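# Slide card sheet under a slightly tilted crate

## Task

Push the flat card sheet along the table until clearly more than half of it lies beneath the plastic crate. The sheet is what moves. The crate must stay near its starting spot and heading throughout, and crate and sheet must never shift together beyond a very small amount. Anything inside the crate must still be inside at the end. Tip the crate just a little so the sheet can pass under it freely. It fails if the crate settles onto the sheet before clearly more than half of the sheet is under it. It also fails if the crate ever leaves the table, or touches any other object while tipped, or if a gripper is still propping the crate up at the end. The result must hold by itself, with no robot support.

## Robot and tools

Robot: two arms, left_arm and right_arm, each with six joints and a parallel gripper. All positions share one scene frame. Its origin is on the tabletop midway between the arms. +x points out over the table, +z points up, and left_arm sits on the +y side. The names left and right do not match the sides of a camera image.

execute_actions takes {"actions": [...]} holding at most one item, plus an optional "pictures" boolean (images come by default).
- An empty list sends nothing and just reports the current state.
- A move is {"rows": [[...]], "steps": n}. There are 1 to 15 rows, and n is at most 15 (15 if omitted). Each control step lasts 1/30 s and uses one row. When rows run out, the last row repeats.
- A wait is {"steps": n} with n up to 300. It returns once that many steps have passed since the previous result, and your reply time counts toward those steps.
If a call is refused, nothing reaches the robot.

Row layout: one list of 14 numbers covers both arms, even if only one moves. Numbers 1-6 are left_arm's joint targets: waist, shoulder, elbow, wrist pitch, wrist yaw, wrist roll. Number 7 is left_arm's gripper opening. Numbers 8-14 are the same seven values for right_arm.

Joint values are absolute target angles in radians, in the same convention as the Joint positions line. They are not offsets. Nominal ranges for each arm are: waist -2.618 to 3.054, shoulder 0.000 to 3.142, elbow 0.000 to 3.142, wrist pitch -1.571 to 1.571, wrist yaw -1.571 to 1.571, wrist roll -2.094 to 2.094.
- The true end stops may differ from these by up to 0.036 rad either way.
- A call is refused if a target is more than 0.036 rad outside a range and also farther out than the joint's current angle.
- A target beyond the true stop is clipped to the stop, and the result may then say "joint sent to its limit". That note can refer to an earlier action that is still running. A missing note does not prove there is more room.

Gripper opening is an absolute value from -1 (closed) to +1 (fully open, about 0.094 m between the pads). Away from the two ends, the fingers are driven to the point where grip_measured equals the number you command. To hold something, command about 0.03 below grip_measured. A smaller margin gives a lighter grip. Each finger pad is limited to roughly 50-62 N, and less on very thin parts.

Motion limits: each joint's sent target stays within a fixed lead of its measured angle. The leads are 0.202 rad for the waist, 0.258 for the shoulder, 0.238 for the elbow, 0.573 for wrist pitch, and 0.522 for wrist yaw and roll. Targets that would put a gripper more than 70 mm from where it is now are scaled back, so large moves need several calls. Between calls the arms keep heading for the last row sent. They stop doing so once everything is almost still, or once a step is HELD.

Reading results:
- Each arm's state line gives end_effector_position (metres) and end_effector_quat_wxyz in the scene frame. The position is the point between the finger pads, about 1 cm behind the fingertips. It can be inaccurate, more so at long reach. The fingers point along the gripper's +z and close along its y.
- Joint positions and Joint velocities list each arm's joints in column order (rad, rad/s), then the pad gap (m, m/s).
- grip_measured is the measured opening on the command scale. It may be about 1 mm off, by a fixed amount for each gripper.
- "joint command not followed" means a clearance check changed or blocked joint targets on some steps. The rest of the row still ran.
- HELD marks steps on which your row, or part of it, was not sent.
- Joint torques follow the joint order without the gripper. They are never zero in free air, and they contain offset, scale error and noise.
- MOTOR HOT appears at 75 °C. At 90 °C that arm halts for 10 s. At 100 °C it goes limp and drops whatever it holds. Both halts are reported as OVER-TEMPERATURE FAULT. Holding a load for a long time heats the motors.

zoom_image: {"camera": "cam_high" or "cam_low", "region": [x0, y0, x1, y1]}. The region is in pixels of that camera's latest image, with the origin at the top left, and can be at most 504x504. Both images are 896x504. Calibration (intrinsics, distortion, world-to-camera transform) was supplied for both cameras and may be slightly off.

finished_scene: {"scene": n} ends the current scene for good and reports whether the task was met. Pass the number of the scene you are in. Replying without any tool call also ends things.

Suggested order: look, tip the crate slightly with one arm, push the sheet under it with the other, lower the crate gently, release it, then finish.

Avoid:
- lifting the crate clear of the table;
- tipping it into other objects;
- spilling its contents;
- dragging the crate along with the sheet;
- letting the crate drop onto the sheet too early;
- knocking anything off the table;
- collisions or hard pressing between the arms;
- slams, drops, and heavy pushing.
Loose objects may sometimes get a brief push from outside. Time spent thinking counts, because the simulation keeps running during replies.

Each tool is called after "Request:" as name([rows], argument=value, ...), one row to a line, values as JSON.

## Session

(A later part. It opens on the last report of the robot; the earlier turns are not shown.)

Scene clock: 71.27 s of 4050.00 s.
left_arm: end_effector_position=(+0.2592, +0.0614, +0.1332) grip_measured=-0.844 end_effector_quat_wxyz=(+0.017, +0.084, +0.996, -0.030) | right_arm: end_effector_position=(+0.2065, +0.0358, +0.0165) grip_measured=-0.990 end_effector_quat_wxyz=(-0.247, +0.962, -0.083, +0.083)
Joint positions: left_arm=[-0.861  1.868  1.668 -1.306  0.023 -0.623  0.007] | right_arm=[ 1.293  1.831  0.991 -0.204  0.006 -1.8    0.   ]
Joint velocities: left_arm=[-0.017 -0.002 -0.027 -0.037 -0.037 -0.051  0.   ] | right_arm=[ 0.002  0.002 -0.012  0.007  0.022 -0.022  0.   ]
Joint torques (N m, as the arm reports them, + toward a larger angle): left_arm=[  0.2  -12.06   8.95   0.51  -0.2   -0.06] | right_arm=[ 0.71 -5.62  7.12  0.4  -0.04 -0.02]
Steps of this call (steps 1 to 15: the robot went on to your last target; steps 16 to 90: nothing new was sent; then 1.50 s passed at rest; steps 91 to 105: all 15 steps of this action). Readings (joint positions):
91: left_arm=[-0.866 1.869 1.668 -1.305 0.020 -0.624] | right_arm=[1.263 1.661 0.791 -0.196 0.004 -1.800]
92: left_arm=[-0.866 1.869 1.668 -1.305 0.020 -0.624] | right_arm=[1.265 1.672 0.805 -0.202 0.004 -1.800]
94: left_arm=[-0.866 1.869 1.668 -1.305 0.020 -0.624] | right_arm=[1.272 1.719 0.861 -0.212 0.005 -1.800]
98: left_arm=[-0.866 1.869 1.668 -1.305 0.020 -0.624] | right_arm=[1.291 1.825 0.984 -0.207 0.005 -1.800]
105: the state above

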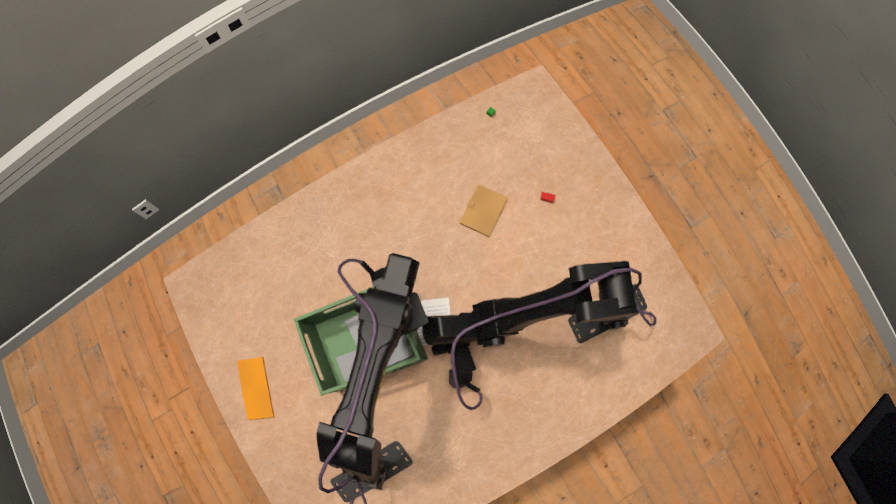

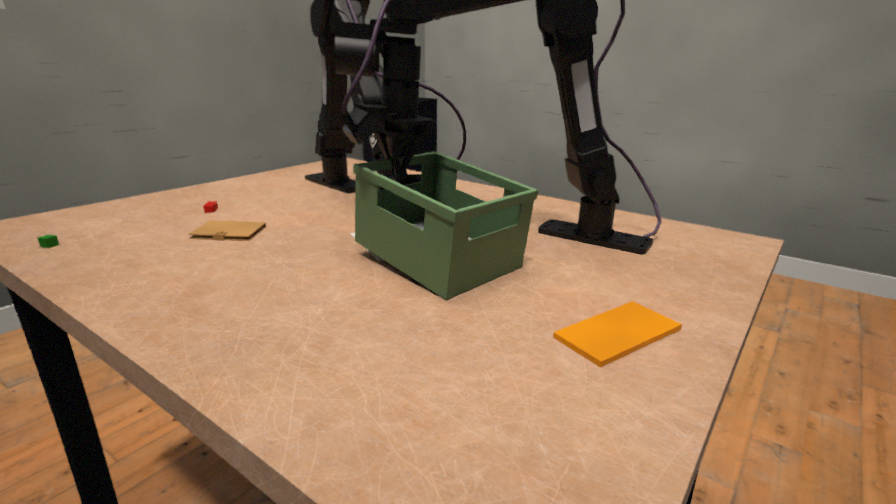

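Request:
execute_actions([
  {"rows":[[-0.86,1.80,1.69,-1.30,0,-0.63,-1,1.29,1.70,0.93,-0.3,0,-1.8,-1]],"steps":10},
], pictures=false)

Request:
execute_actions([
  {"rows":[[-0.86,1.80,1.69,-1.30,0,-0.63,-1,1.18,1.72,0.93,-0.3,0,-1.8,-1]],"steps":10},
], pictures=false)

Request:
execute_actions([
  {"rows":[[-0.86,1.80,1.69,-1.30,0,-0.63,-1,1.18,1.79,0.915,-0.25,0,-1.8,-1]]},
])

Scene clock: 77.67 s of 4050.00 s.
left_arm: end_effector_position=(+0.2592, +0.0614, +0.1332) grip_measured=-0.844 end_effector_quat_wxyz=(+0.017, +0.084, +0.996, -0.030) | right_arm: end_effector_position=(+0.1986, +0.0167, +0.0401) grip_measured=-0.990 end_effector_quat_wxyz=(-0.251, +0.961, -0.083, +0.085)
Joint positions: left_arm=[-0.861  1.868  1.668 -1.306  0.023 -0.623  0.007] | right_arm=[ 1.293  1.705  0.941 -0.271  0.006 -1.8    0.   ]
Joint velocities: left_arm=[ 0.002 -0.007 -0.012 -0.007 -0.022 -0.007 -0.001] | right_arm=[-0.007 -0.012 -0.012 -0.125  0.007 -0.007 -0.   ]
Joint torques (N m, as the arm reports them, + toward a larger angle): left_arm=[  0.22 -12.12   8.93   0.52  -0.22  -0.06] | right_arm=[-0.12 -6.98  5.72  0.82 -0.05 -0.02]
Steps of this call (steps 1 to 15: the robot went on to your last target; steps 16 to 90: nothing new was sent; then 3.07 s passed at rest; steps 91 to 100: all 10 steps of this action). Readings (joint positions):
91: left_arm=[-0.861 1.868 1.668 -1.306 0.023 -0.623] | right_arm=[1.293 1.816 0.983 -0.205 0.006 -1.800]
92: left_arm=[-0.861 1.868 1.668 -1.306 0.023 -0.623] | right_arm=[1.293 1.788 0.965 -0.218 0.006 -1.800]
94: left_arm=[-0.861 1.868 1.668 -1.306 0.023 -0.623] | right_arm=[1.293 1.734 0.942 -0.252 0.006 -1.800]
98: left_arm=[-0.861 1.868 1.668 -1.306 0.023 -0.623] | right_arm=[1.293 1.705 0.941 -0.264 0.006 -1.800]
100: the state above

Scene clock: 78.00 s of 4050.00 s.
left_arm: end_effector_position=(+0.2592, +0.0614, +0.1332) grip_measured=-0.844 end_effector_quat_wxyz=(+0.017, +0.084, +0.996, -0.030) | right_arm: end_effector_position=(+0.2410, -0.0067, +0.0363) grip_measured=-0.990 end_effector_quat_wxyz=(-0.238, +0.956, -0.141, +0.099)
Joint positions: left_arm=[-0.861  1.868  1.668 -1.306  0.023 -0.623  0.007] | right_arm=[ 1.174  1.713  0.941 -0.278  0.011 -1.8    0.   ]
Joint velocities: left_arm=[ 0.002 -0.007 -0.012 -0.037 -0.022  0.066  0.001] | right_arm=[ 0.007  0.002 -0.002 -0.081  0.007 -0.037 -0.   ]
Joint torques (N m, as the arm reports them, + toward a larger angle): left_arm=[  0.19 -12.1    8.97   0.51  -0.21  -0.08] | right_arm=[ 0.58 -6.3   5.71  0.71 -0.1  -0.02]
Steps of this call (steps 1 to 10: all 10 steps of this action). Readings (joint positions):
1: left_arm=[-0.861 1.868 1.668 -1.306 0.023 -0.623] | right_arm=[1.280 1.705 0.941 -0.273 -0.001 -1.800]
2: left_arm=[-0.861 1.868 1.668 -1.306 0.023 -0.623] | right_arm=[1.257 1.706 0.941 -0.274 -0.004 -1.800]
4: left_arm=[-0.861 1.868 1.668 -1.306 0.023 -0.623] | right_arm=[1.201 1.709 0.941 -0.274 0.001 -1.800]
8: left_arm=[-0.861 1.868 1.668 -1.306 0.023 -0.623] | right_arm=[1.172 1.713 0.941 -0.276 0.011 -1.800]
10: the state above

Scene clock: 78.50 s of 4050.00 s.
left_arm: end_effector_position=(+0.2592, +0.0614, +0.1332) grip_measured=-0.844 end_effector_quat_wxyz=(+0.017, +0.084, +0.996, -0.030) | right_arm: end_effector_position=(+0.2420, -0.0050, +0.0167) grip_measured=-0.990 end_effector_quat_wxyz=(-0.227, +0.959, -0.141, +0.095)
Joint positions: left_arm=[-0.861  1.868  1.668 -1.306  0.023 -0.623  0.007] | right_arm=[ 1.174  1.774  0.936 -0.234  0.011 -1.801  0.   ]
Joint velocities: left_arm=[ 0.012 -0.017  0.012  0.007  0.022 -0.022 -0.   ] | right_arm=[-0.007 -0.002  0.002 -0.037  0.037 -0.007 -0.   ]
Joint torques (N m, as the arm reports them, + toward a larger angle): left_arm=[  0.23 -12.1    9.01   0.51  -0.21  -0.07] | right_arm=[ 0.62 -6.02  4.63  0.74 -0.09 -0.01]
Steps of this call (steps 1 to 15: all 15 steps of this action). Readings (joint positions):
1: left_arm=[-0.861 1.868 1.668 -1.306 0.023 -0.623] | right_arm=[1.174 1.720 0.940 -0.273 0.011 -1.800]
2: left_arm=[-0.861 1.868 1.668 -1.306 0.023 -0.623] | right_arm=[1.174 1.734 0.940 -0.263 0.011 -1.800]
4: left_arm=[-0.861 1.868 1.668 -1.306 0.023 -0.623] | right_arm=[1.174 1.767 0.938 -0.255 0.011 -1.800]
8: left_arm=[-0.861 1.868 1.668 -1.306 0.023 -0.623] | right_arm=[1.174 1.774 0.936 -0.235 0.011 -1.801]
15: the state above

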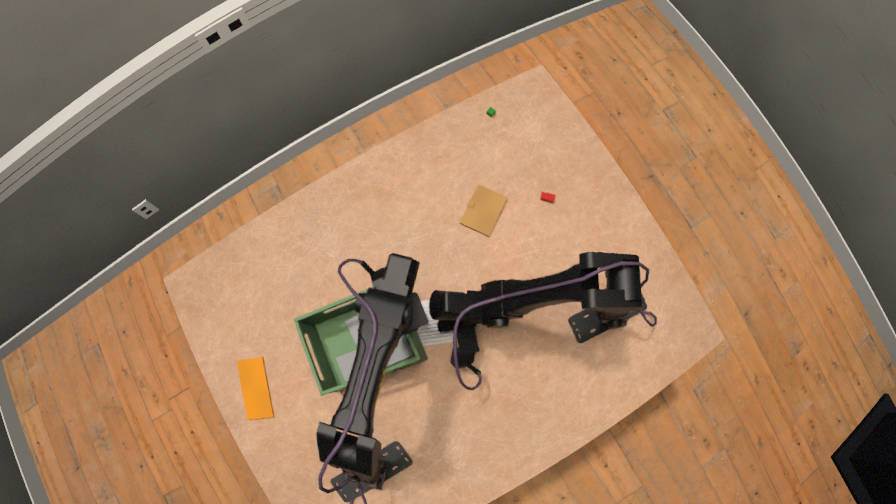

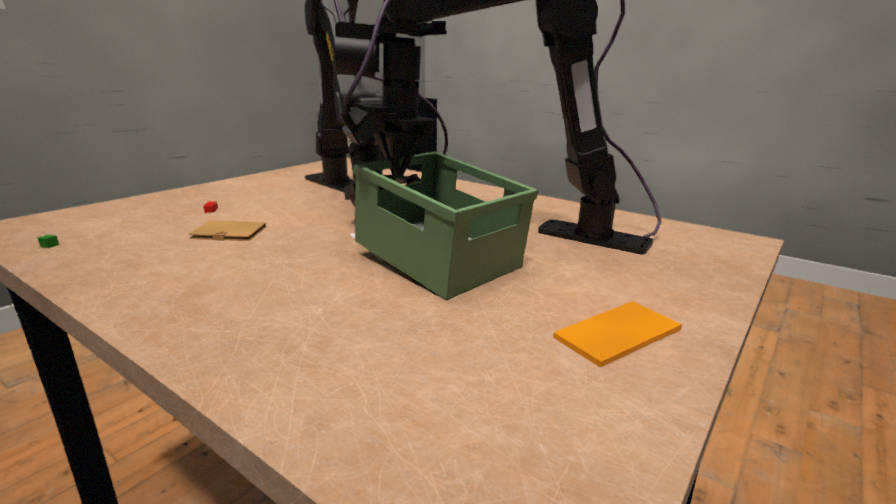

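Drag toward +y, slightly −x.

Request:
execute_actions([
  {"rows":[[-0.86,1.80,1.69,-1.30,0,-0.63,-1,1.195,1.81,0.94,-0.25,0,-1.8,-1],[-0.86,1.80,1.69,-1.30,0,-0.63,-1,1.21,1.83,0.965,-0.255,0,-1.8,-1],[-0.86,1.80,1.69,-1.30,0,-0.63,-1,1.225,1.85,0.99,-0.26,0,-1.8,-1],[-0.86,1.80,1.69,-1.30,0,-0.63,-1,1.24,1.87,1.015,-0.26,0,-1.8,-1],[-0.86,1.80,1.69,-1.30,0,-0.63,-1,1.255,1.89,1.04,-0.265,0,-1.8,-1]]},
], pictures=false)

Request:
execute_actions([
  {"rows":[[-0.86,1.80,1.69,-1.30,0,-0.63,-1,1.25,1.4,0.8,-0.4,0,-1.8,-1]]},
])

Scene clock: 84.37 s of 4050.00 s.
left_arm: end_effector_position=(+0.2609, +0.0653, +0.1363) grip_measured=-0.844 end_effector_quat_wxyz=(+0.019, +0.081, +0.996, -0.031) | right_arm: end_effector_position=(+0.2306, +0.0298, +0.0165) grip_measured=-0.990 end_effector_quat_wxyz=(-0.236, +0.961, -0.109, +0.096)
Joint positions: left_arm=[-0.85   1.859  1.668 -1.312  0.023 -0.618  0.007] | right_arm=[ 1.244  1.851  1.025 -0.229  0.025 -1.801  0.   ]
Joint velocities: left_arm=[ 0.007  0.002 -0.012 -0.007  0.066 -0.081 -0.   ] | right_arm=[-0.007  0.002 -0.012 -0.081 -0.022  0.022 -0.   ]
Joint torques (N m, as the arm reports them, + toward a larger angle): left_arm=[ -0.54 -11.46   8.92   0.57  -0.21  -0.11] | right_arm=[ 1.05 -5.16  7.67  0.58 -0.22 -0.01]
Steps of this call (steps 1 to 15: the robot went on to your last target; steps 16 to 90: nothing new was sent; then 2.37 s passed at rest; steps 91 to 105: all 15 steps of this action). Readings (joint positions):
91: left_arm=[-0.861 1.868 1.668 -1.306 0.023 -0.623] | right_arm=[1.175 1.776 0.936 -0.234 0.011 -1.801]
92: left_arm=[-0.861 1.868 1.668 -1.306 0.023 -0.623] | right_arm=[1.179 1.779 0.939 -0.234 0.015 -1.801]
94: left_arm=[-0.861 1.868 1.668 -1.306 0.023 -0.623] | right_arm=[1.198 1.803 0.968 -0.235 0.019 -1.801]
98: left_arm=[-0.851 1.860 1.668 -1.311 0.022 -0.618] | right_arm=[1.240 1.849 1.022 -0.229 0.025 -1.801]
105: the state above

Scene clock: 84.87 s of 4050.00 s.
left_arm: end_effector_position=(+0.2603, +0.0646, +0.1357) grip_measured=-0.844 end_effector_quat_wxyz=(+0.018, +0.082, +0.996, -0.032) | right_arm: end_effector_position=(+0.1967, -0.0379, +0.0855) grip_measured=-0.990 end_effector_quat_wxyz=(-0.274, +0.950, -0.106, +0.107)
Joint positions: left_arm=[-0.851  1.859  1.666 -1.309  0.026 -0.618  0.007] | right_arm=[ 1.244  1.394  0.8   -0.379  0.019 -1.802  0.   ]
Joint velocities: left_arm=[ 0.032 -0.002  0.012 -0.037 -0.007 -0.037  0.   ] | right_arm=[-0.007 -0.012  0.002  0.022  0.081 -0.007 -0.   ]
Joint torques (N m, as the arm reports them, + toward a larger angle): left_arm=[ -0.52 -11.43   9.16   0.56  -0.24  -0.12] | right_arm=[ 0.62 -4.17  7.17  0.85 -0.17  0.  ]
Steps of this call (steps 1 to 15: all 15 steps of this action). Readings (joint positions):
1: left_arm=[-0.850 1.859 1.668 -1.312 0.023 -0.618] | right_arm=[1.244 1.823 0.995 -0.216 0.025 -1.800]
2: left_arm=[-0.851 1.859 1.667 -1.311 0.024 -0.618] | right_arm=[1.244 1.763 0.938 -0.228 0.025 -1.800]
4: left_arm=[-0.851 1.859 1.666 -1.310 0.026 -0.618] | right_arm=[1.244 1.599 0.831 -0.305 0.024 -1.801]
8: left_arm=[-0.851 1.859 1.666 -1.309 0.026 -0.618] | right_arm=[1.244 1.395 0.797 -0.374 0.020 -1.802]
15: the state above

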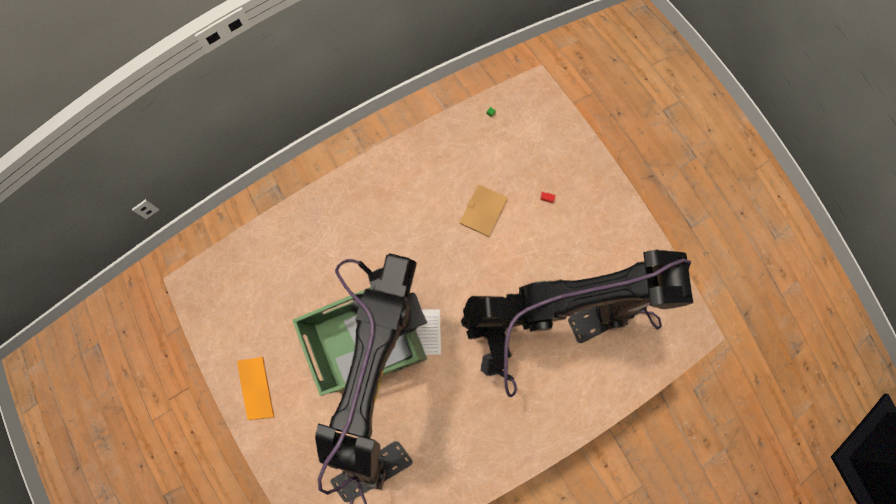

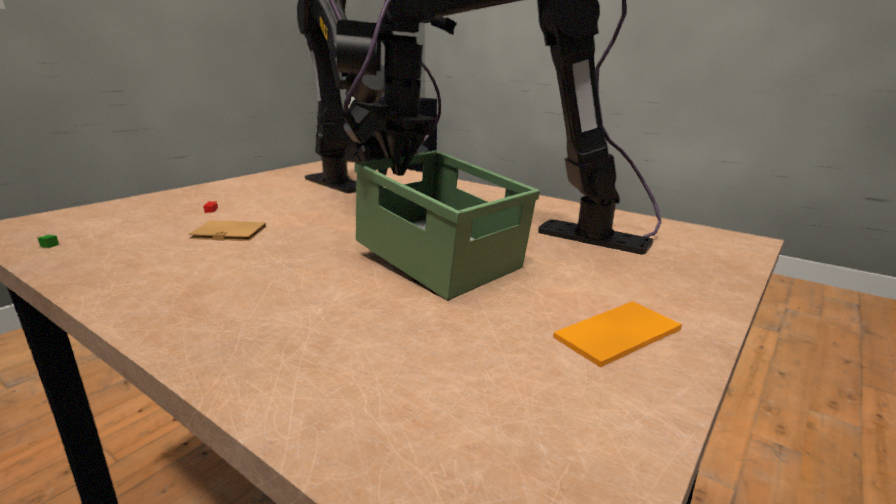

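Request:
execute_actions([
  {"rows":[[-0.86,1.80,1.69,-1.30,0,-0.63,-1,1.29,1.6,0.68,0.1,0,-1.8,-1]]},
])

Scene clock: 87.93 s of 4050.00 s.
left_arm: end_effector_position=(+0.2603, +0.0646, +0.1357) grip_measured=-0.844 end_effector_quat_wxyz=(+0.018, +0.082, +0.996, -0.032) | right_arm: end_effector_position=(+0.1974, +0.0024, +0.0308) grip_measured=-0.990 end_effector_quat_wxyz=(-0.326, +0.934, -0.084, +0.116)
Joint positions: left_arm=[-0.851  1.859  1.666 -1.309  0.026 -0.618  0.007] | right_arm=[ 1.286  1.618  0.678  0.077  0.016 -1.805  0.   ]
Joint velocities: left_arm=[ 0.002  0.007 -0.007 -0.007 -0.007  0.007 -0.001] | right_arm=[-0.002  0.002  0.002  0.007  0.081  0.022 -0.   ]
Joint torques (N m, as the arm reports them, + toward a larger angle): left_arm=[ -0.52 -11.42   9.16   0.56  -0.25  -0.12] | right_arm=[ 0.45 -6.85  6.45  1.25 -0.15  0.01]
Steps of this call (steps 1 to 15: the robot went on to your last target; steps 16 to 77: nothing new was sent; steps 78 to 92: all 15 steps of this action). Readings (joint positions):
78: left_arm=[-0.851 1.859 1.666 -1.309 0.026 -0.618] | right_arm=[1.249 1.414 0.780 -0.309 0.019 -1.803]
79: left_arm=[-0.851 1.859 1.666 -1.309 0.026 -0.618] | right_arm=[1.260 1.458 0.762 -0.208 0.019 -1.803]
81: left_arm=[-0.851 1.859 1.666 -1.309 0.026 -0.618] | right_arm=[1.279 1.560 0.728 -0.078 0.017 -1.803]
85: left_arm=[-0.851 1.859 1.666 -1.309 0.026 -0.618] | right_arm=[1.286 1.620 0.678 0.007 0.016 -1.805]
92: the state above

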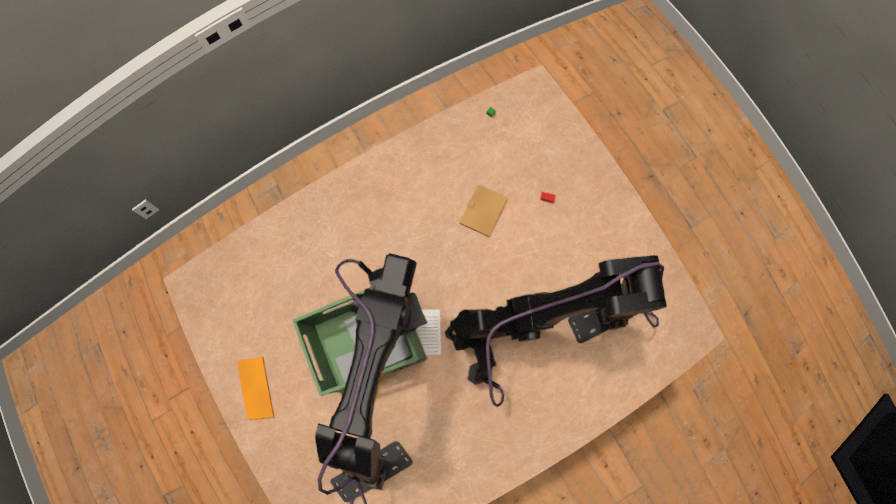

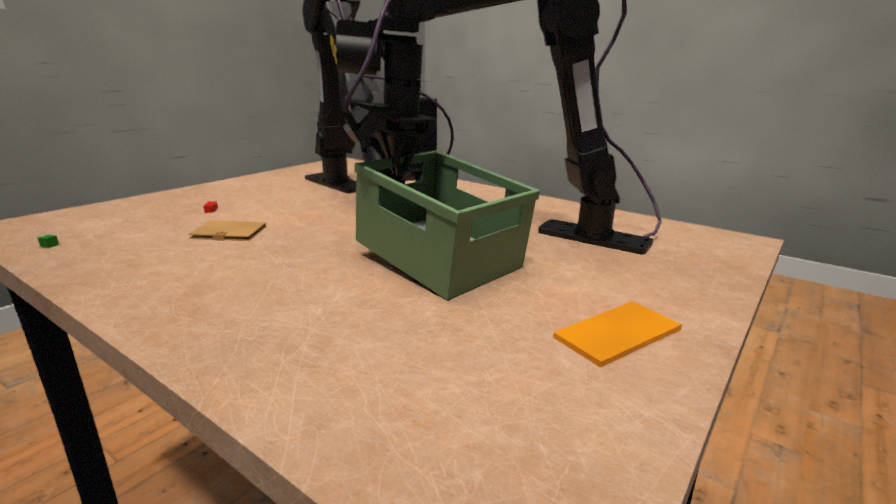

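Request:
execute_actions([
  {"rows":[[-0.86,1.80,1.69,-1.30,0,-0.63,-1,1.26,1.71,0.8,0.1,0,-1.8,-1]],"steps":10},
], pictures=false)

Request:
execute_actions([
  {"rows":[[-0.86,1.80,1.69,-1.30,0,-0.63,-1,1.26,1.79,0.8,0.12,0,-1.8,-1]],"steps":12},
])

Request:
execute_actions([
  {"rows":[[-0.86,1.80,1.69,-1.30,0,-0.63,-1,1.263,1.81,0.825,0.12,0,-1.8,-1],[-0.86,1.80,1.69,-1.30,0,-0.63,-1,1.266,1.83,0.85,0.115,0,-1.8,-1],[-0.86,1.80,1.69,-1.30,0,-0.63,-1,1.27,1.85,0.875,0.11,0,-1.8,-1],[-0.86,1.80,1.69,-1.30,0,-0.63,-1,1.273,1.87,0.9,0.105,0,-1.8,-1],[-0.86,1.80,1.69,-1.30,0,-0.63,-1,1.276,1.89,0.925,0.1,0,-1.8,-1]]},
])

Scene clock: 93.80 s of 4050.00 s.
left_arm: end_effector_position=(+0.2603, +0.0646, +0.1357) grip_measured=-0.844 end_effector_quat_wxyz=(+0.018, +0.082, +0.996, -0.032) | right_arm: end_effector_position=(+0.2178, +0.0289, +0.0372) grip_measured=-0.990 end_effector_quat_wxyz=(-0.342, +0.927, -0.092, +0.124)
Joint positions: left_arm=[-0.851  1.859  1.666 -1.309  0.026 -0.618  0.007] | right_arm=[ 1.265  1.708  0.781  0.1    0.014 -1.805  0.   ]
Joint velocities: left_arm=[-0.012  0.007  0.002 -0.095  0.022 -0.037 -0.   ] | right_arm=[ 0.012  0.002 -0.002 -0.037  0.022  0.007 -0.002]
Joint torques (N m, as the arm reports them, + toward a larger angle): left_arm=[ -0.51 -11.44   9.16   0.55  -0.24  -0.12] | right_arm=[-0.38 -6.42  7.94  1.21 -0.12  0.03]
Steps of this call (steps 1 to 30: the robot went on to your last target; steps 31 to 90: nothing new was sent; then 2.53 s passed at rest; steps 91 to 100: all 10 steps of this action). Readings (joint positions):
91: left_arm=[-0.851 1.859 1.666 -1.309 0.026 -0.618] | right_arm=[1.284 1.631 0.694 0.080 0.014 -1.805]
92: left_arm=[-0.851 1.859 1.666 -1.309 0.026 -0.618] | right_arm=[1.279 1.657 0.721 0.078 0.014 -1.805]
94: left_arm=[-0.851 1.859 1.666 -1.309 0.026 -0.618] | right_arm=[1.270 1.699 0.766 0.090 0.014 -1.805]
98: left_arm=[-0.851 1.859 1.666 -1.309 0.026 -0.618] | right_arm=[1.265 1.708 0.781 0.100 0.014 -1.805]
100: the state above

Scene clock: 94.20 s of 4050.00 s.
left_arm: end_effector_position=(+0.2603, +0.0646, +0.1357) grip_measured=-0.844 end_effector_quat_wxyz=(+0.018, +0.082, +0.996, -0.032) | right_arm: end_effector_position=(+0.2191, +0.0317, +0.0176) grip_measured=-0.990 end_effector_quat_wxyz=(-0.329, +0.932, -0.092, +0.120)
Joint positions: left_arm=[-0.851  1.859  1.666 -1.309  0.026 -0.618  0.007] | right_arm=[ 1.265  1.779  0.79   0.135  0.013 -1.806  0.   ]
Joint velocities: left_arm=[-0.022 -0.007  0.007  0.037 -0.007  0.007  0.   ] | right_arm=[ 0.007 -0.002 -0.007 -0.066  0.051 -0.037  0.   ]
Joint torques (N m, as the arm reports them, + toward a larger angle): left_arm=[ -0.5  -11.4    9.14   0.55  -0.24  -0.11] | right_arm=[-0.37 -6.14  6.87  1.06 -0.12  0.03]
Steps of this call (steps 1 to 12: all 12 steps of this action). Readings (joint positions):
1: left_arm=[-0.851 1.859 1.666 -1.309 0.026 -0.618] | right_arm=[1.265 1.716 0.781 0.105 0.014 -1.805]
2: left_arm=[-0.851 1.859 1.666 -1.309 0.026 -0.618] | right_arm=[1.265 1.732 0.785 0.114 0.014 -1.805]
4: left_arm=[-0.851 1.859 1.666 -1.309 0.026 -0.618] | right_arm=[1.265 1.767 0.787 0.121 0.014 -1.805]
8: left_arm=[-0.851 1.859 1.666 -1.309 0.026 -0.618] | right_arm=[1.265 1.777 0.790 0.135 0.013 -1.806]
12: the state above

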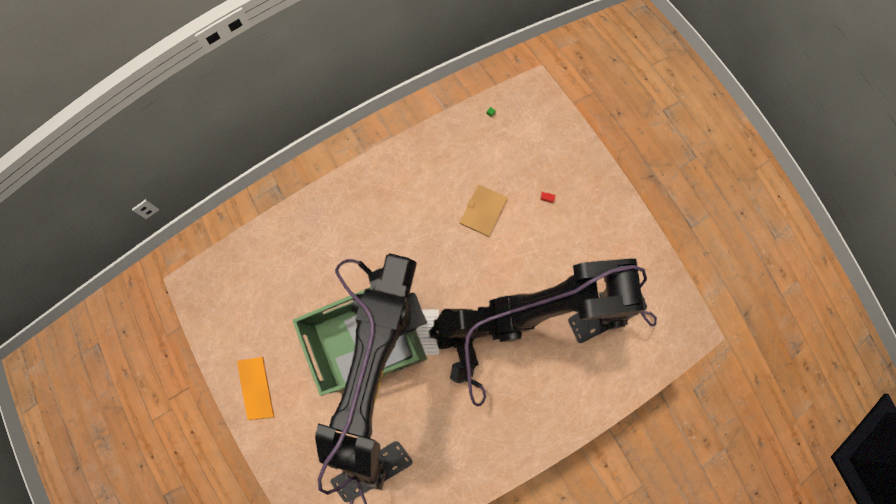

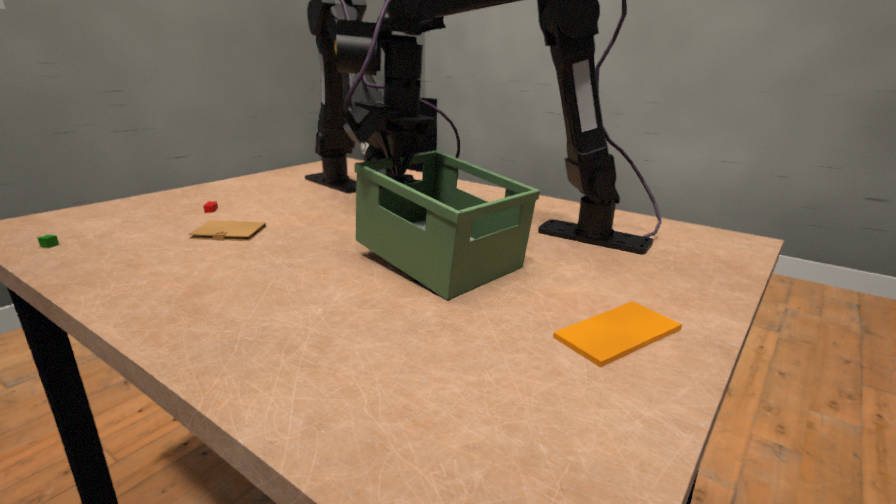

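Scene clock: 94.70 s of 4050.00 s.
left_arm: end_effector_position=(+0.2603, +0.0646, +0.1357) grip_measured=-0.844 end_effector_quat_wxyz=(+0.018, +0.082, +0.996, -0.032) | right_arm: end_effector_position=(+0.2310, +0.0617, +0.0184) grip_measured=-0.990 end_effector_quat_wxyz=(-0.338, +0.929, -0.090, +0.122)
Joint positions: left_arm=[-0.851  1.859  1.666 -1.309  0.026 -0.618  0.007] | right_arm=[ 1.269  1.877  0.91   0.131  0.013 -1.806  0.   ]
Joint velocities: left_arm=[-0.007  0.002  0.022 -0.022  0.022 -0.081 -0.   ] | right_arm=[-0.012 -0.007 -0.007  0.066 -0.007  0.066  0.   ]
Joint torques (N m, as the arm reports them, + toward a larger angle): left_arm=[ -0.45 -11.41   9.15   0.56  -0.23  -0.11] | right_arm=[ 0.73 -6.87  7.43  0.92 -0.12  0.02]
Steps of this call (steps 1 to 15: all 15 steps of this action). Readings (joint positions):
1: left_arm=[-0.851 1.859 1.666 -1.309 0.026 -0.618] | right_arm=[1.265 1.782 0.792 0.135 0.013 -1.806]
2: left_arm=[-0.851 1.859 1.666 -1.309 0.026 -0.618] | right_arm=[1.265 1.788 0.801 0.134 0.013 -1.806]
4: left_arm=[-0.851 1.859 1.666 -1.309 0.026 -0.618] | right_arm=[1.265 1.819 0.839 0.131 0.013 -1.806]
8: left_arm=[-0.851 1.859 1.666 -1.309 0.026 -0.618] | right_arm=[1.268 1.875 0.908 0.131 0.013 -1.806]
15: the state above

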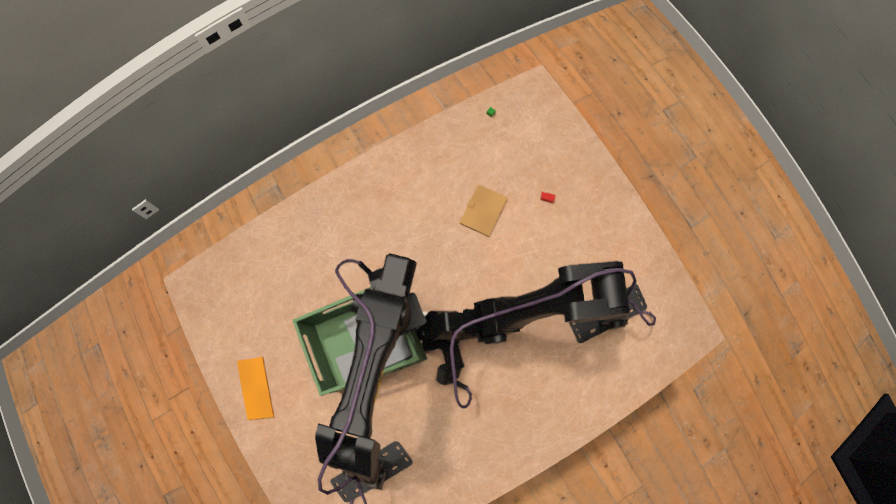

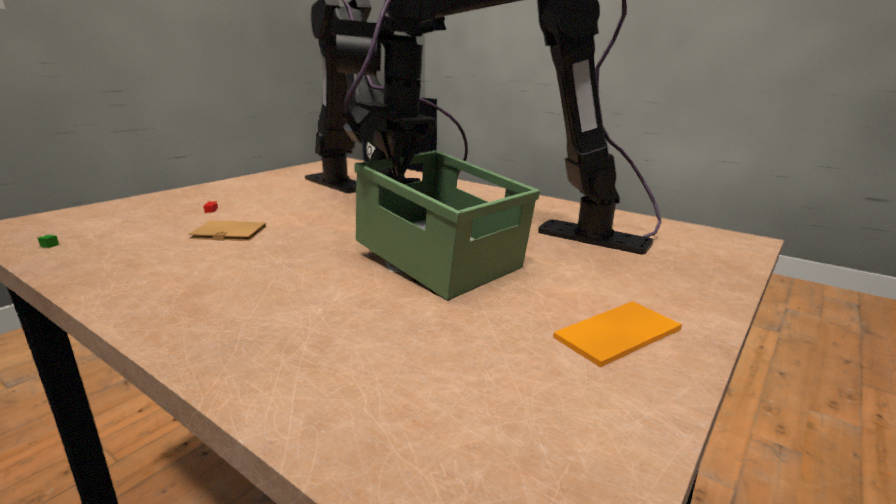

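Retract (lift slightly first), lower, release.

Request:
execute_actions([
  {"rows":[[-0.86,1.80,1.69,-1.30,0,-0.63,-1,1.27,1.84,0.925,0.1,0,-1.8,-1],[-0.86,1.80,1.69,-1.30,0,-0.63,-1,1.27,1.84,0.925,0.1,0,-1.8,-1],[-0.86,1.80,1.69,-1.30,0,-0.63,-1,1.27,1.84,0.925,0.1,0,-1.8,-1],[-0.86,1.80,1.69,-1.30,0,-0.63,-1,1.27,1.84,0.925,0.1,0,-1.8,-1],[-0.86,1.80,1.69,-1.30,0,-0.63,-1,1.27,1.76,0.85,0.1,0,-1.8,-1],[-0.86,1.80,1.69,-1.30,0,-0.63,-1,1.27,1.68,0.77,0.1,0,-1.8,-1],[-0.86,1.80,1.69,-1.30,0,-0.63,-1,1.27,1.5,0.65,0.1,0,-1.8,-1]]},
], pictures=false)

Request:
execute_actions([
  {"rows":[[-0.86,1.83,1.69,-1.30,0,-0.63,-1,1.27,1.5,0.65,0.1,0,-1.8,-1],[-0.86,1.85,1.69,-1.30,0,-0.63,-1,1.27,1.5,0.65,0.1,0,-1.8,-1],[-0.86,1.87,1.69,-1.30,0,-0.63,-1,1.27,1.5,0.65,0.1,0,-1.8,-1],[-0.86,1.89,1.69,-1.30,0,-0.63,-1,1.27,1.5,0.65,0.1,0,-1.8,-1],[-0.86,1.91,1.69,-1.30,0,-0.63,-1,1.27,1.5,0.65,0.1,0,-1.8,-1],[-0.86,1.93,1.69,-1.30,0,-0.63,-1,1.27,1.5,0.65,0.1,0,-1.8,-1]]},
], pictures=false)

Request:
execute_actions([
  {"rows":[[-0.86,1.93,1.69,-1.30,0,-0.63,0,1.27,1.5,0.65,0.1,0,-1.8,-1]],"steps":10},
], pictures=false)

Request:
execute_actions([
  {"rows":[[-0.86,1.6,1.6,-1.40,0,-0.63,0,1.27,1.5,0.65,0.1,0,-1.8,-1]]},
])

Scene clock: 108.87 s of 4050.00 s.
left_arm: end_effector_position=(+0.2603, +0.0646, +0.1357) grip_measured=-0.844 end_effector_quat_wxyz=(+0.018, +0.082, +0.996, -0.032) | right_arm: end_effector_position=(+0.2057, +0.0056, +0.0735) grip_measured=-0.990 end_effector_quat_wxyz=(-0.384, +0.909, -0.089, +0.138)
Joint positions: left_arm=[-0.851  1.859  1.666 -1.309  0.026 -0.618  0.007] | right_arm=[ 1.269  1.495  0.655  0.108  0.013 -1.806  0.   ]
Joint velocities: left_arm=[-0.007  0.017  0.007 -0.022 -0.051 -0.022  0.   ] | right_arm=[-0.002 -0.012 -0.017 -0.007  0.095  0.007 -0.   ]
Joint torques (N m, as the arm reports them, + toward a larger angle): left_arm=[ -0.51 -11.4    9.16   0.56  -0.24  -0.12] | right_arm=[ 0.22 -4.73  6.39  1.32 -0.12  0.02]
Steps of this call (steps 1 to 15: the robot went on to your last target; steps 16 to 90: nothing new was sent; then 10.67 s passed at rest; steps 91 to 105: all 15 steps of this action). Readings (joint positions):
91: left_arm=[-0.851 1.859 1.666 -1.309 0.026 -0.618] | right_arm=[1.269 1.874 0.910 0.131 0.013 -1.806]
92: left_arm=[-0.851 1.859 1.666 -1.309 0.026 -0.618] | right_arm=[1.269 1.870 0.910 0.128 0.013 -1.806]
94: left_arm=[-0.851 1.859 1.666 -1.309 0.026 -0.618] | right_arm=[1.269 1.863 0.910 0.125 0.013 -1.806]
98: left_arm=[-0.851 1.859 1.666 -1.309 0.026 -0.618] | right_arm=[1.269 1.669 0.744 0.131 0.013 -1.806]
105: the state above

Scene clock: 109.37 s of 4050.00 s.
left_arm: end_effector_position=(+0.2612, +0.0550, +0.1092) grip_measured=-0.844 end_effector_quat_wxyz=(-0.003, +0.082, +0.996, -0.017) | right_arm: end_effector_position=(+0.2057, +0.0056, +0.0735) grip_measured=-0.990 end_effector_quat_wxyz=(-0.384, +0.909, -0.089, +0.138)
Joint positions: left_arm=[-0.866  1.939  1.67  -1.285  0.029 -0.632  0.007] | right_arm=[ 1.269  1.495  0.655  0.108  0.013 -1.806  0.   ]
Joint velocities: left_arm=[-0.032  0.002 -0.017 -0.007  0.007 -0.051  0.001] | right_arm=[ 0.002 -0.002 -0.007 -0.081 -0.081 -0.007  0.002]
Joint torques (N m, as the arm reports them, + toward a larger angle): left_arm=[ 0.54 -8.5   8.67  0.2  -0.27  0.03] | right_arm=[ 0.21 -4.72  6.42  1.27 -0.12  0.02]
Steps of this call (steps 1 to 15: all 15 steps of this action). Readings (joint positions):
1: left_arm=[-0.851 1.859 1.666 -1.309 0.026 -0.618] | right_arm=[1.269 1.495 0.655 0.108 0.013 -1.806]
2: left_arm=[-0.851 1.862 1.666 -1.309 0.026 -0.618] | right_arm=[1.269 1.495 0.655 0.108 0.013 -1.806]
4: left_arm=[-0.852 1.875 1.666 -1.302 0.029 -0.618] | right_arm=[1.269 1.495 0.655 0.108 0.013 -1.806]
8: left_arm=[-0.864 1.931 1.666 -1.280 0.034 -0.629] | right_arm=[1.269 1.495 0.655 0.108 0.013 -1.806]
15: the state above

Scene clock: 109.70 s of 4050.00 s.
left_arm: end_effector_position=(+0.2620, +0.0585, +0.1092) grip_measured=-0.002 end_effector_quat_wxyz=(-0.001, +0.082, +0.997, -0.008) | right_arm: end_effector_position=(+0.2057, +0.0056, +0.0735) grip_measured=-0.990 end_effector_quat_wxyz=(-0.384, +0.909, -0.089, +0.138)
Joint positions: left_arm=[-0.866  1.939  1.67  -1.293  0.013 -0.632  0.047] | right_arm=[ 1.269  1.495  0.655  0.108  0.013 -1.806  0.   ]
Joint velocities: left_arm=[-0.007  0.012  0.002 -0.022 -0.081 -0.007 -0.001] | right_arm=[ 0.012  0.012 -0.017 -0.095 -0.022  0.022 -0.001]
Joint torques (N m, as the arm reports them, + toward a larger angle): left_arm=[ 0.52 -8.46  8.61  0.28 -0.11  0.04] | right_arm=[ 0.21 -4.74  6.36  1.26 -0.12  0.02]
Steps of this call (steps 1 to 10: all 10 steps of this action). Readings (joint positions):
1: left_arm=[-0.866 1.939 1.670 -1.286 0.027 -0.632] | right_arm=[1.269 1.495 0.655 0.108 0.013 -1.806]
2: left_arm=[-0.866 1.939 1.670 -1.288 0.023 -0.632] | right_arm=[1.269 1.495 0.655 0.108 0.013 -1.806]
4: left_arm=[-0.866 1.939 1.670 -1.290 0.018 -0.632] | right_arm=[1.269 1.495 0.655 0.108 0.013 -1.806]
8: left_arm=[-0.866 1.939 1.670 -1.292 0.014 -0.632] | right_arm=[1.269 1.495 0.655 0.108 0.013 -1.806]
10: the state above

Scene clock: 110.20 s of 4050.00 s.
left_arm: end_effector_position=(+0.2248, +0.0970, +0.1998) grip_measured=-0.002 end_effector_quat_wxyz=(+0.066, +0.082, +0.992, -0.064) | right_arm: end_effector_position=(+0.2057, +0.0056, +0.0735) grip_measured=-0.990 end_effector_quat_wxyz=(-0.384, +0.909, -0.089, +0.138)
Joint positions: left_arm=[-0.866  1.593  1.599 -1.392  0.01  -0.632  0.047] | right_arm=[ 1.269  1.495  0.655  0.108  0.013 -1.806  0.   ]
Joint velocities: left_arm=[ 0.002  0.066 -0.032  0.051 -0.037  0.007 -0.001] | right_arm=[ 0.022 -0.002  0.002 -0.168  0.037 -0.007 -0.   ]
Joint torques (N m, as the arm reports them, + toward a larger angle): left_arm=[ 0.56 -4.93  6.95  0.6  -0.11  0.04] | right_arm=[ 0.21 -4.69  6.35  1.26 -0.12  0.03]
Steps of this call (steps 1 to 15: all 15 steps of this action). Readings (joint positions):
1: left_arm=[-0.866 1.918 1.653 -1.286 0.012 -0.632] | right_arm=[1.269 1.495 0.655 0.108 0.013 -1.806]
2: left_arm=[-0.866 1.882 1.626 -1.293 0.012 -0.632] | right_arm=[1.269 1.495 0.655 0.108 0.013 -1.806]
4: left_arm=[-0.866 1.787 1.595 -1.329 0.014 -0.632] | right_arm=[1.269 1.495 0.655 0.108 0.013 -1.806]
8: left_arm=[-0.866 1.605 1.596 -1.368 0.012 -0.632] | right_arm=[1.269 1.495 0.655 0.108 0.013 -1.806]
15: the state above

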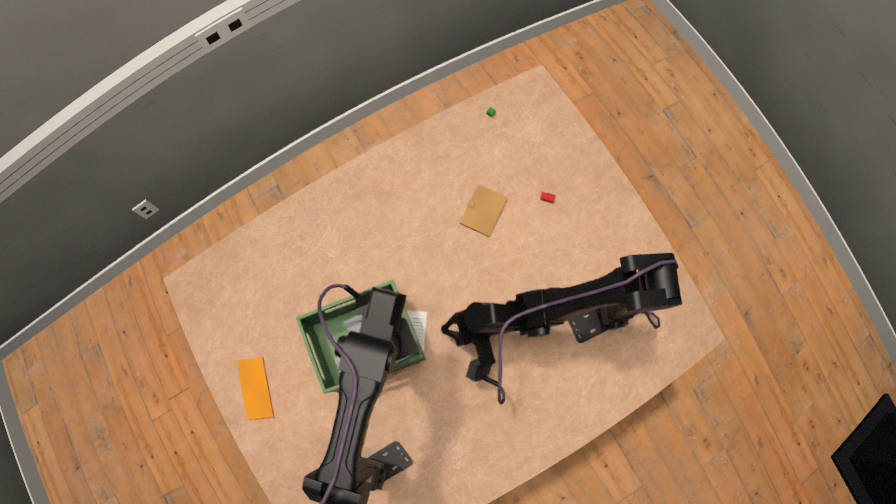

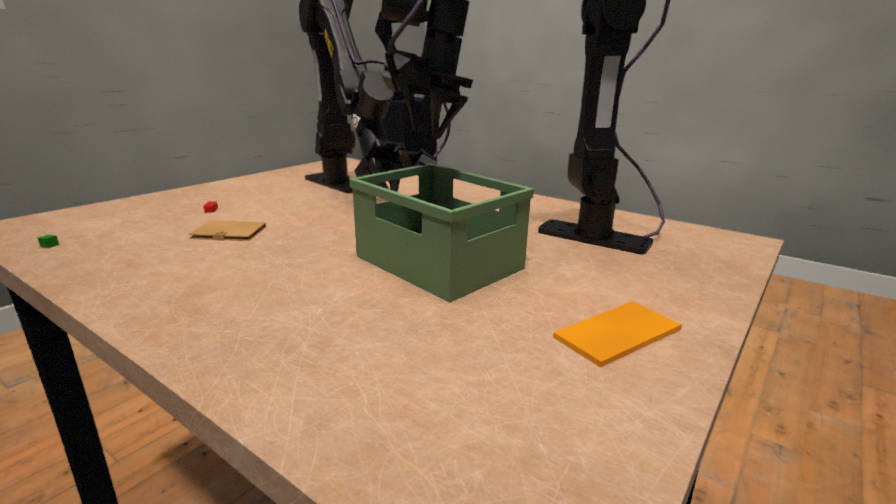

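Request:
finished_scene(scene=1)

The scene is finished: the task was done.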